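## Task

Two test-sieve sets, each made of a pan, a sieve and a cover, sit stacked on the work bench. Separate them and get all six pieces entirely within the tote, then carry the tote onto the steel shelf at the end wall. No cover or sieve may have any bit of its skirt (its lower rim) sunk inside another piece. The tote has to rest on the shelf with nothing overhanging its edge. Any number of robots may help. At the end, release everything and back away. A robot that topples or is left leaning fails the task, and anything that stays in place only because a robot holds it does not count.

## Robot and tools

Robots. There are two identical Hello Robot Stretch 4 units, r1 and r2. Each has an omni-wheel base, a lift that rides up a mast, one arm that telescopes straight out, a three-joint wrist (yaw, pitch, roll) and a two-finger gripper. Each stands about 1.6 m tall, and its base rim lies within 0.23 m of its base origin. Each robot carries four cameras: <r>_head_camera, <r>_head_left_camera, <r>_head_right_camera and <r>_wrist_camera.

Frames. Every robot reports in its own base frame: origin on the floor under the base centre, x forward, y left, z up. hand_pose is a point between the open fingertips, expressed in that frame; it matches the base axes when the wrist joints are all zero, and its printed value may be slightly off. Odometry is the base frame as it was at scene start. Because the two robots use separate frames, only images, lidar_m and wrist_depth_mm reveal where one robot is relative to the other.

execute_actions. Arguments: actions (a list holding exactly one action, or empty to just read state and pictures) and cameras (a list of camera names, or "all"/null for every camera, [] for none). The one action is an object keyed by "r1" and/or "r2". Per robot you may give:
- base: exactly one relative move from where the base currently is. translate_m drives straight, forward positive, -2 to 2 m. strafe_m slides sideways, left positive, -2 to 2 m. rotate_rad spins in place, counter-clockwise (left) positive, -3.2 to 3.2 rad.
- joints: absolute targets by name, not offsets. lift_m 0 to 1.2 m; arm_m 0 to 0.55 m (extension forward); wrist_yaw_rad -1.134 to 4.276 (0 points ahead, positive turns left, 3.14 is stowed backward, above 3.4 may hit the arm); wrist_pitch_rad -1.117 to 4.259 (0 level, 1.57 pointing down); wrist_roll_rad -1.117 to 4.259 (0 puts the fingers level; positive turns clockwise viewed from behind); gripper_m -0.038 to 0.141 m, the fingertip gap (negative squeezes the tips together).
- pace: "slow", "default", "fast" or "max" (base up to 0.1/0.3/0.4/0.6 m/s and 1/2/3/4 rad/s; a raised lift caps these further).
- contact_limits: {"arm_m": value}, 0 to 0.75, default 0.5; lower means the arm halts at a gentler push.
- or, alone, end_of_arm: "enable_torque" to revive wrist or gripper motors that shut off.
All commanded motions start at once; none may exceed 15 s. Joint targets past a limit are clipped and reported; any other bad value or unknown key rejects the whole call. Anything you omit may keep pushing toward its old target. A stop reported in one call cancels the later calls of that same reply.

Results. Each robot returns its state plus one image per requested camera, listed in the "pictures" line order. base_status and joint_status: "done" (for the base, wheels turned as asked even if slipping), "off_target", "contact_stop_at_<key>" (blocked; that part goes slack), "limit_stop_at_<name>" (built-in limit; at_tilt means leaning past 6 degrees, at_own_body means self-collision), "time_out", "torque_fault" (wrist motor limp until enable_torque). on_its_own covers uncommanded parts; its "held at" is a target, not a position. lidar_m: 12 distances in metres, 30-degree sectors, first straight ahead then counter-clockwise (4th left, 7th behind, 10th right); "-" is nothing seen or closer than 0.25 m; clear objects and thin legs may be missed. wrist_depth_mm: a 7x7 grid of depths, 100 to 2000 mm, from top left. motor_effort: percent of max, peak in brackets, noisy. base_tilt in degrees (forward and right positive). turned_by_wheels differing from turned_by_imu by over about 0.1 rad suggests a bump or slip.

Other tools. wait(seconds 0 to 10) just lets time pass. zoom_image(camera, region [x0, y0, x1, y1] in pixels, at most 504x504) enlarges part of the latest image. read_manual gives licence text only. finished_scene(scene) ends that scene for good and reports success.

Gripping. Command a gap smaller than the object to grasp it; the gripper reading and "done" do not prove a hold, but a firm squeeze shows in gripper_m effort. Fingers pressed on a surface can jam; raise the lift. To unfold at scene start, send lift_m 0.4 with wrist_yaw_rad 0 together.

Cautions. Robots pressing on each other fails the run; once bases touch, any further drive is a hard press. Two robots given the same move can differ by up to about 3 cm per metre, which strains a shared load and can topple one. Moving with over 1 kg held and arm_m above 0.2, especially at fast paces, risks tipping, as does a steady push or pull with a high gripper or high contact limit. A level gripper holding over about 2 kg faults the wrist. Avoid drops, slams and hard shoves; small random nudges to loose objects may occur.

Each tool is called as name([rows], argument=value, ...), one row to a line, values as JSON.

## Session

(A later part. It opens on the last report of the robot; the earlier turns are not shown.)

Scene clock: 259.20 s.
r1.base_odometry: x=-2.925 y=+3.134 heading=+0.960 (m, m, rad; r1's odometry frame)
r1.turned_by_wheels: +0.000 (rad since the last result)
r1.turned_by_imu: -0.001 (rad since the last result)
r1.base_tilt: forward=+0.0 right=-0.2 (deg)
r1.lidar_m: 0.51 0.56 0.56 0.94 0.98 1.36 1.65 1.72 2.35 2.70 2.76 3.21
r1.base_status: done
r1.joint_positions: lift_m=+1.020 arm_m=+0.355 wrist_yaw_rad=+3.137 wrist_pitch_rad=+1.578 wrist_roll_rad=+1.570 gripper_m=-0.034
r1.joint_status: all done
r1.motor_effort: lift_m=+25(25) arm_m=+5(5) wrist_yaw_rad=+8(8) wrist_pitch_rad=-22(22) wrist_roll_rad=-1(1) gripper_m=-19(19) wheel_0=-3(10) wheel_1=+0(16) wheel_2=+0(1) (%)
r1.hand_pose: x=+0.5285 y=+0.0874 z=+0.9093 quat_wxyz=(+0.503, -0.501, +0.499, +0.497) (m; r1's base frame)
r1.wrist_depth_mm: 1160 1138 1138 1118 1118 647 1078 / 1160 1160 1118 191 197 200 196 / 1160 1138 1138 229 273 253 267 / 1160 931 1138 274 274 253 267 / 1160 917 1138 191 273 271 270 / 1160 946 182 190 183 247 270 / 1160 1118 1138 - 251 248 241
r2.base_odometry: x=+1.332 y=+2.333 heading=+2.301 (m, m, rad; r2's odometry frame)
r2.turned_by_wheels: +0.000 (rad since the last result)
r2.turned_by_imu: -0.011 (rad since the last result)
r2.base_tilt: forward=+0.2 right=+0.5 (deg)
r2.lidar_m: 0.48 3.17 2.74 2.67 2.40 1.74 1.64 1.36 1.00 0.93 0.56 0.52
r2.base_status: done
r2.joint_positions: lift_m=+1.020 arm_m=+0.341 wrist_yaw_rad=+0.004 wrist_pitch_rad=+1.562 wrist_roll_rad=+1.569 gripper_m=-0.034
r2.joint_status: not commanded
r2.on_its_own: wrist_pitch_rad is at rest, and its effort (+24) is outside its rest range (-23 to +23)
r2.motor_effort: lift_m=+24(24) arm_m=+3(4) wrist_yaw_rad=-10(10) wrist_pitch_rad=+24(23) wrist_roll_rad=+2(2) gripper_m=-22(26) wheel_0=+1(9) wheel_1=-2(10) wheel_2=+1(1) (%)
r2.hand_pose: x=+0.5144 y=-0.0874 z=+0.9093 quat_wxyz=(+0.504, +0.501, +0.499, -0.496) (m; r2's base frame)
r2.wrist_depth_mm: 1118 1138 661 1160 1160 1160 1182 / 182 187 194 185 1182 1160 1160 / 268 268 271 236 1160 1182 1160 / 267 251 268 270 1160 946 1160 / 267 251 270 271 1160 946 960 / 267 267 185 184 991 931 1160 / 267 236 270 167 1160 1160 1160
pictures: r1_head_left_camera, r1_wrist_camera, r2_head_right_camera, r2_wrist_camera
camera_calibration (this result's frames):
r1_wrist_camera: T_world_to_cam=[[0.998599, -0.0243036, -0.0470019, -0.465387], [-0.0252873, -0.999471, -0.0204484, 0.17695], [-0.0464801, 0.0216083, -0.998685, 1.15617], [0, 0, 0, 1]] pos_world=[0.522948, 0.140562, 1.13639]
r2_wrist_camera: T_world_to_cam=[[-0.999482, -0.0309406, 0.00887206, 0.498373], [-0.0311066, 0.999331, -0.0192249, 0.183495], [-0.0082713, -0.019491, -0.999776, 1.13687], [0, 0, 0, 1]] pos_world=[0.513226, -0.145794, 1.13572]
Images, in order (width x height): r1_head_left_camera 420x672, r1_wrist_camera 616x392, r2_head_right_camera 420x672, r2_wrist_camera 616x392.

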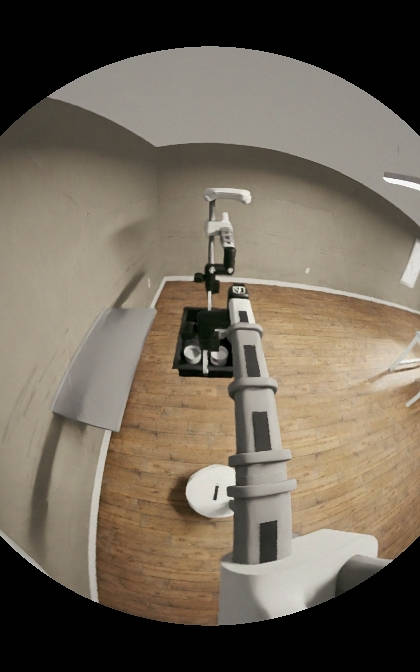

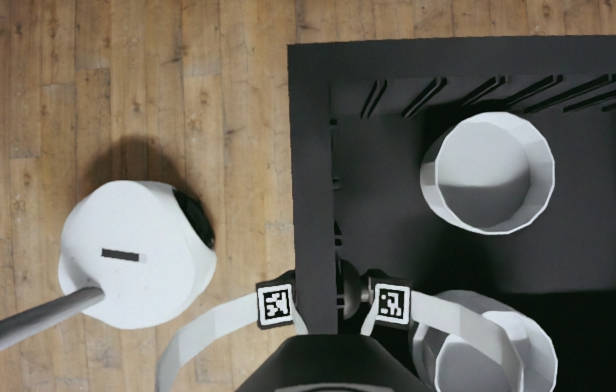

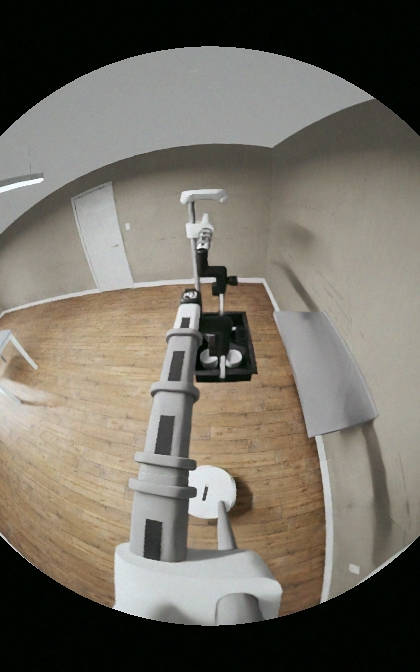

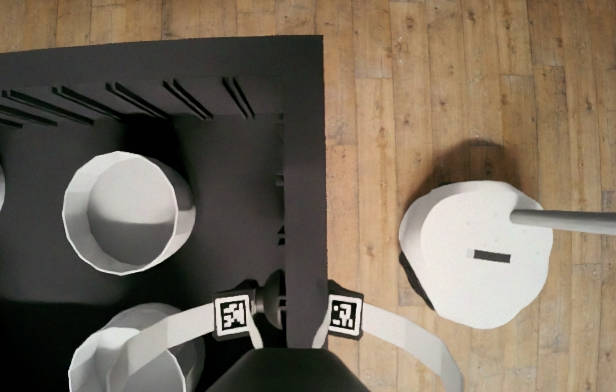

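execute_actions([
  {"r1":{"base":{"strafe_m":0.605},"joints":{"lift_m":1.04}},"r2":{"base":{"strafe_m":-0.6},"joints":{"arm_m":0.357,"lift_m":1.04}}},
], cameras=["r2_wrist_camera","r1_wrist_camera","r1_head_left_camera"])

Scene clock: 271.30 s.
r1.base_odometry: x=-3.420 y=+3.480 heading=+0.960 (m, m, rad; r1's odometry frame)
r1.turned_by_wheels: +0.000 (rad since the last result)
r1.turned_by_imu: -0.001 (rad since the last result)
r1.base_tilt: forward=+0.0 right=-0.2 (deg)
r1.lidar_m: 0.25 0.27 0.34 0.32 0.34 0.49 1.36 1.72 2.37 3.28 3.43 0.26
r1.base_status: done
r1.joint_positions: lift_m=+1.040 arm_m=+0.355 wrist_yaw_rad=+3.138 wrist_pitch_rad=+1.575 wrist_roll_rad=+1.570 gripper_m=-0.034
r1.joint_status: all done
r1.motor_effort: lift_m=+25(29) arm_m=+5(5) wrist_yaw_rad=+6(9) wrist_pitch_rad=-14(22) wrist_roll_rad=+0(1) gripper_m=-20(20) wheel_0=-4(10) wheel_1=+2(14) wheel_2=+0(1) (%)
r1.hand_pose: x=+0.5276 y=+0.0874 z=+0.9293 quat_wxyz=(+0.502, -0.501, +0.499, +0.498) (m; r1's base frame)
r1.wrist_depth_mm: 397 392 394 377 379 283 379 / 569 402 397 191 196 198 194 / 1060 397 397 229 273 252 266 / 1182 399 397 276 273 253 267 / 1182 397 394 209 273 271 267 / 1160 399 183 191 183 247 268 / 1182 397 394 - 250 247 237
r2.base_odometry: x=+1.779 y=+2.733 heading=+2.301 (m, m, rad; r2's odometry frame)
r2.turned_by_wheels: +0.000 (rad since the last result)
r2.turned_by_imu: -0.005 (rad since the last result)
r2.base_tilt: forward=+0.1 right=+0.5 (deg)
r2.lidar_m: 0.25 0.25 3.43 3.27 2.39 1.72 1.50 0.52 0.35 0.33 0.36 0.26
r2.base_status: done
r2.joint_positions: lift_m=+1.040 arm_m=+0.356 wrist_yaw_rad=+0.002 wrist_pitch_rad=+1.564 wrist_roll_rad=+1.569 gripper_m=-0.034
r2.joint_status: all done
r2.motor_effort: lift_m=+24(25) arm_m=+4(6) wrist_yaw_rad=-7(10) wrist_pitch_rad=+17(24) wrist_roll_rad=+2(2) gripper_m=-24(24) wheel_0=+1(12) wheel_1=-2(9) wheel_2=+0(1) (%)
r2.hand_pose: x=+0.5294 y=-0.0874 z=+0.9293 quat_wxyz=(+0.503, +0.501, +0.499, -0.497) (m; r2's base frame)
r2.wrist_depth_mm: 368 366 276 379 397 402 449 / 182 189 195 185 399 402 634 / 267 268 270 271 397 399 1205 / 267 251 270 270 397 399 1182 / 267 250 270 224 394 399 1205 / 267 267 185 184 392 399 1205 / 267 241 268 166 394 397 1182
pictures: r1_head_left_camera, r1_wrist_camera, r2_wrist_camera
camera_calibration (this result's frames):
r1_wrist_camera: T_world_to_cam=[[0.998487, -0.0233456, -0.0497838, -0.461002], [-0.0243857, -0.999495, -0.0203899, 0.176813], [-0.0492826, 0.0215731, -0.998552, 1.17744], [0, 0, 0, 1]] pos_world=[0.522643, 0.14056, 1.15639]
r2_wrist_camera: T_world_to_cam=[[-0.99949, -0.0298299, 0.0113895, 0.510978], [-0.0300444, 0.999365, -0.0191554, 0.183728], [-0.0108109, -0.0194878, -0.999752, 1.1583], [0, 0, 0, 1]] pos_world=[0.52876, -0.145796, 1.15571]
Images, in order (width x height): r1_head_left_camera 420x672, r1_wrist_camera 616x392, r2_wrist_camera 616x392.

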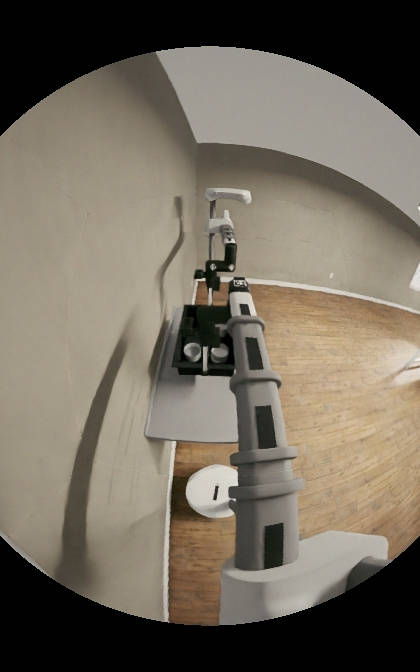

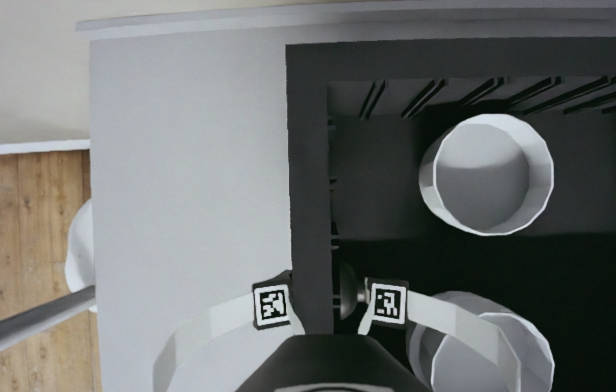

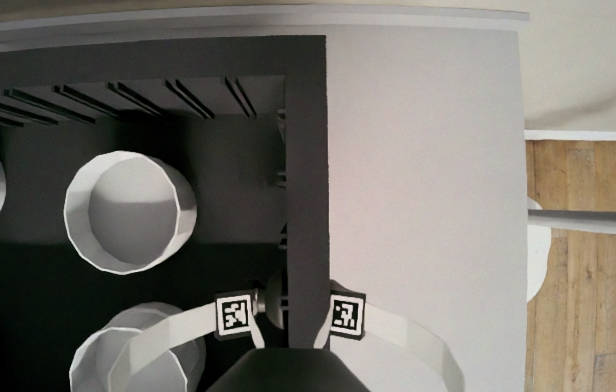

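Same height as the bench.

execute_actions([
  {"r1":{"joints":{"lift_m":0.928,"arm_m":0.362},"pace":"slow"},"r2":{"joints":{"lift_m":0.928},"pace":"slow"}},
], cameras=[])

execute_actions([
  {"r1":{"joints":{"gripper_m":0.06}},"r2":{"joints":{"gripper_m":0.06}}},
], cameras=[])

execute_actions([
  {"r1":{"joints":{"lift_m":1.02}},"r2":{"joints":{"lift_m":1.02}}},
], cameras=[])

execute_actions([
  {"r1":{"base":{"translate_m":-0.3},"joints":{"arm_m":0.05}},"r2":{"base":{"translate_m":-0.3},"joints":{"arm_m":0.05}}},
], cameras=["r1_head_camera","r2_head_camera"])

Scene clock: 281.67 s.
r1.base_odometry: x=-3.420 y=+3.480 heading=+0.960 (m, m, rad; r1's odometry frame)
r1.turned_by_wheels: +0.000 (rad since the last result)
r1.turned_by_imu: +0.000 (rad since the last result)
r1.base_tilt: forward=+0.0 right=-0.2 (deg)
r1.lidar_m: 0.25 0.27 0.35 0.32 0.34 0.50 1.37 1.72 2.34 3.30 3.43 0.26
r1.base_status: not commanded
r1.joint_positions: lift_m=+0.928 arm_m=+0.361 wrist_yaw_rad=+3.139 wrist_pitch_rad=+1.573 wrist_roll_rad=+1.570 gripper_m=-0.034
r1.joint_status: all done
r1.motor_effort: lift_m=+20(25) arm_m=+8(10) wrist_yaw_rad=+3(6) wrist_pitch_rad=-6(15) wrist_roll_rad=-1(1) gripper_m=-18(20) wheel_0=-4(4) wheel_1=+2(2) wheel_2=+0(0) (%)
r1.hand_pose: x=+0.5323 y=+0.0874 z=+0.8178 quat_wxyz=(+0.501, -0.500, +0.500, +0.499) (m; r1's base frame)
r1.wrist_depth_mm: 287 286 285 281 278 231 273 / 289 286 283 191 196 198 192 / 289 286 283 274 273 252 267 / 290 286 285 276 273 253 266 / 289 286 285 211 273 270 267 / 290 287 182 191 183 247 267 / 289 286 283 - 249 247 251
r2.base_odometry: x=+1.779 y=+2.733 heading=+2.301 (m, m, rad; r2's odometry frame)
r2.turned_by_wheels: +0.000 (rad since the last result)
r2.turned_by_imu: -0.001 (rad since the last result)
r2.base_tilt: forward=+0.1 right=+0.5 (deg)
r2.lidar_m: 0.25 0.25 3.41 3.29 2.39 1.73 1.46 0.48 0.34 0.31 0.35 0.25
r2.base_status: not commanded
r2.joint_positions: lift_m=+0.928 arm_m=+0.356 wrist_yaw_rad=+0.001 wrist_pitch_rad=+1.567 wrist_roll_rad=+1.569 gripper_m=-0.034
r2.joint_status: all done
r2.motor_effort: lift_m=+18(22) arm_m=+4(4) wrist_yaw_rad=-3(7) wrist_pitch_rad=+7(16) wrist_roll_rad=+2(2) gripper_m=-22(25) wheel_0=+2(2) wheel_1=-2(2) wheel_2=+0(0) (%)
r2.hand_pose: x=+0.5284 y=-0.0874 z=+0.8178 quat_wxyz=(+0.502, +0.500, +0.500, -0.498) (m; r2's base frame)
r2.wrist_depth_mm: 276 277 232 283 286 289 290 / 182 187 196 184 286 287 290 / 267 268 270 270 285 287 289 / 266 250 270 271 283 286 289 / 266 250 270 270 283 286 287 / 267 266 184 184 282 285 287 / 266 238 268 163 281 285 286
pictures: none
No camera images: the call's "cameras" was empty. Leave "cameras" out to get every camera's image.

Scene clock: 283.30 s.
r1.base_odometry: x=-3.420 y=+3.480 heading=+0.960 (m, m, rad; r1's odometry frame)
r1.turned_by_wheels: +0.000 (rad since the last result)
r1.turned_by_imu: +0.000 (rad since the last result)
r1.base_tilt: forward=+0.0 right=-0.2 (deg)
r1.lidar_m: 0.25 0.28 0.34 0.32 0.36 0.49 1.35 1.72 2.35 3.29 3.43 0.26
r1.base_status: not commanded
r1.joint_positions: lift_m=+0.928 arm_m=+0.361 wrist_yaw_rad=+3.140 wrist_pitch_rad=+1.570 wrist_roll_rad=+1.570 gripper_m=+0.060
r1.joint_status: all done
r1.motor_effort: lift_m=+19(20) arm_m=+8(8) wrist_yaw_rad=+1(2) wrist_pitch_rad=+1(6) wrist_roll_rad=+0(1) gripper_m=-3(18) wheel_0=-4(4) wheel_1=+2(2) wheel_2=+0(0) (%)
r1.hand_pose: x=+0.5314 y=+0.0874 z=+0.8178 quat_wxyz=(+0.500, -0.500, +0.500, +0.500) (m; r1's base frame)
r1.wrist_depth_mm: 291 289 285 283 279 276 273 / 290 289 286 195 196 198 194 / 291 289 285 227 277 256 272 / 290 289 285 278 277 257 272 / 291 289 285 221 277 274 272 / 290 289 285 194 198 251 271 / 290 289 285 - 252 250 254
r2.base_odometry: x=+1.779 y=+2.733 heading=+2.301 (m, m, rad; r2's odometry frame)
r2.turned_by_wheels: +0.000 (rad since the last result)
r2.turned_by_imu: +0.000 (rad since the last result)
r2.base_tilt: forward=+0.2 right=+0.5 (deg)
r2.lidar_m: 0.25 0.25 3.42 3.27 2.39 1.72 1.48 0.52 0.35 0.32 0.35 0.25
r2.base_status: not commanded
r2.joint_positions: lift_m=+0.928 arm_m=+0.356 wrist_yaw_rad=+0.000 wrist_pitch_rad=+1.571 wrist_roll_rad=+1.569 gripper_m=+0.060
r2.joint_status: all done
r2.motor_effort: lift_m=+18(18) arm_m=+4(4) wrist_yaw_rad=+1(3) wrist_pitch_rad=-2(7) wrist_roll_rad=+1(2) gripper_m=-2(24) wheel_0=+2(2) wheel_1=-2(2) wheel_2=+0(0) (%)
r2.hand_pose: x=+0.5273 y=-0.0874 z=+0.8178 quat_wxyz=(+0.500, +0.500, +0.500, -0.500) (m; r2's base frame)
r2.wrist_depth_mm: 277 278 282 285 287 290 291 / 189 191 195 195 285 289 291 / 273 274 277 278 286 287 290 / 272 256 277 278 285 287 290 / 272 257 277 278 285 287 290 / 271 272 198 215 204 286 289 / 271 249 274 139 282 286 287
pictures: none
No camera images: the call's "cameras" was empty. Leave "cameras" out to get every camera's image.

Scene clock: 284.70 s.
r1.base_odometry: x=-3.420 y=+3.480 heading=+0.960 (m, m, rad; r1's odometry frame)
r1.turned_by_wheels: +0.000 (rad since the last result)
r1.turned_by_imu: +0.000 (rad since the last result)
r1.base_tilt: forward=+0.0 right=-0.2 (deg)
r1.lidar_m: 0.25 0.27 0.35 0.31 0.34 0.49 1.36 1.72 2.35 3.30 3.42 0.26
r1.base_status: not commanded
r1.joint_positions: lift_m=+1.020 arm_m=+0.361 wrist_yaw_rad=+3.140 wrist_pitch_rad=+1.570 wrist_roll_rad=+1.570 gripper_m=+0.060
r1.joint_status: all done
r1.motor_effort: lift_m=+23(24) arm_m=+8(8) wrist_yaw_rad=+1(1) wrist_pitch_rad=+1(1) wrist_roll_rad=-1(1) gripper_m=-2(3) wheel_0=-4(4) wheel_1=+2(2) wheel_2=+0(0) (%)
r1.hand_pose: x=+0.5314 y=+0.0874 z=+0.9095 quat_wxyz=(+0.500, -0.500, +0.500, +0.500) (m; r1's base frame)
r1.wrist_depth_mm: 389 379 377 373 368 366 364 / 559 379 377 373 368 366 362 / 976 382 377 370 349 347 359 / 1160 379 377 368 366 362 359 / 1160 382 377 368 366 364 359 / 1182 382 375 286 197 364 362 / 1160 382 377 - 342 330 349
r2.base_odometry: x=+1.779 y=+2.733 heading=+2.301 (m, m, rad; r2's odometry frame)
r2.turned_by_wheels: +0.000 (rad since the last result)
r2.turned_by_imu: +0.000 (rad since the last result)
r2.base_tilt: forward=+0.1 right=+0.5 (deg)
r2.lidar_m: 0.25 0.25 3.40 3.26 2.38 1.70 1.48 0.52 0.36 0.33 0.34 0.26
r2.base_status: not commanded
r2.joint_positions: lift_m=+1.020 arm_m=+0.356 wrist_yaw_rad=+0.000 wrist_pitch_rad=+1.570 wrist_roll_rad=+1.569 gripper_m=+0.060
r2.joint_status: all done
r2.motor_effort: lift_m=+21(22) arm_m=+4(4) wrist_yaw_rad=+0(1) wrist_pitch_rad=-2(3) wrist_roll_rad=+1(1) gripper_m=-3(4) wheel_0=+1(1) wheel_1=-2(2) wheel_2=+0(0) (%)
r2.hand_pose: x=+0.5274 y=-0.0874 z=+0.9095 quat_wxyz=(+0.500, +0.500, +0.500, -0.500) (m; r2's base frame)
r2.wrist_depth_mm: 368 370 373 377 382 384 449 / 366 370 373 375 379 382 634 / 329 347 366 370 379 382 1205 / 343 364 368 370 379 382 1182 / 362 364 366 370 375 379 1182 / 336 364 198 368 204 382 1182 / 359 334 342 139 373 379 1160
pictures: none
No camera images: the call's "cameras" was empty. Leave "cameras" out to get every camera's image.

Scene clock: 287.17 s.
r1.base_odometry: x=-3.592 y=+3.235 heading=+0.960 (m, m, rad; r1's odometry frame)
r1.turned_by_wheels: +0.000 (rad since the last result)
r1.turned_by_imu: +0.000 (rad since the last result)
r1.base_tilt: forward=+0.0 right=-0.2 (deg)
r1.lidar_m: 0.53 0.45 0.34 0.32 0.35 0.49 1.35 1.39 1.93 3.34 3.44 3.51
r1.base_status: done
r1.joint_positions: lift_m=+1.020 arm_m=+0.051 wrist_yaw_rad=+3.140 wrist_pitch_rad=+1.570 wrist_roll_rad=+1.570 gripper_m=+0.060
r1.joint_status: all done
r1.motor_effort: lift_m=+23(23) arm_m=-8(9) wrist_yaw_rad=+0(1) wrist_pitch_rad=+1(2) wrist_roll_rad=+0(0) gripper_m=-3(2) wheel_0=-1(9) wheel_1=-4(10) wheel_2=+2(12) (%)
r1.hand_pose: x=+0.2221 y=+0.0874 z=+0.9095 quat_wxyz=(+0.500, -0.500, +0.500, +0.500) (m; r1's base frame)
r1.wrist_depth_mm: 404 418 418 424 430 452 445 / 574 597 627 647 654 668 609 / 1060 1060 1118 1118 1118 1098 1098 / 1182 1138 917 1138 1118 1118 1098 / 1160 1138 917 917 1118 1098 1098 / 1160 1138 668 1098 198 1098 1098 / 1160 521 1118 - 1118 1118 1118
r2.base_odometry: x=+1.979 y=+2.510 heading=+2.300 (m, m, rad; r2's odometry frame)
r2.turned_by_wheels: +0.000 (rad since the last result)
r2.turned_by_imu: +0.001 (rad since the last result)
r2.base_tilt: forward=+0.2 right=+0.4 (deg)
r2.lidar_m: 0.53 3.50 3.41 3.32 1.94 1.40 1.34 0.52 0.37 0.33 0.37 0.49
r2.base_status: done
r2.joint_positions: lift_m=+1.020 arm_m=+0.051 wrist_yaw_rad=+0.000 wrist_pitch_rad=+1.570 wrist_roll_rad=+1.570 gripper_m=+0.060
r2.joint_status: all done
r2.motor_effort: lift_m=+22(22) arm_m=-5(5) wrist_yaw_rad=+0(1) wrist_pitch_rad=-1(2) wrist_roll_rad=+0(1) gripper_m=-3(4) wheel_0=-3(9) wheel_1=-2(7) wheel_2=+1(14) (%)
r2.hand_pose: x=+0.2220 y=-0.0874 z=+0.9095 quat_wxyz=(+0.500, +0.500, +0.500, -0.500) (m; r2's base frame)
r2.wrist_depth_mm: 436 436 452 462 462 462 466 / 569 634 661 668 676 676 668 / 1060 1118 1138 1160 1160 1182 1205 / 1118 1118 1138 1138 946 1182 1160 / 1118 1138 1138 931 946 1160 402 / 1138 1138 198 1160 204 1182 1182 / 1118 1118 1138 139 1160 1160 1182
pictures: r1_head_camera, r2_head_camera
Images, in order (width x height): r1_head_camera 420x560, r2_head_camera 420x560.

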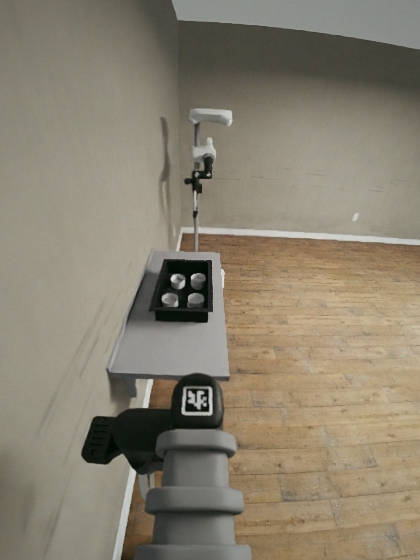

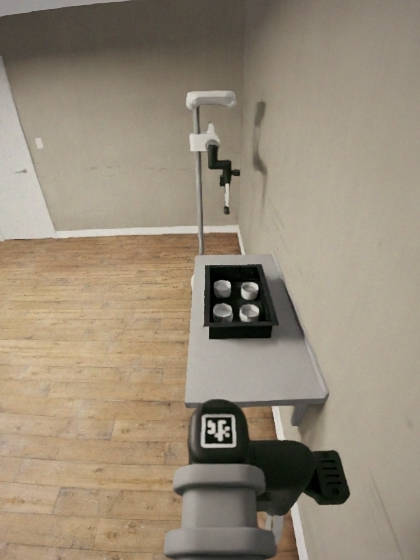

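finished_scene(scene=1)

The scene is finished: the task was done.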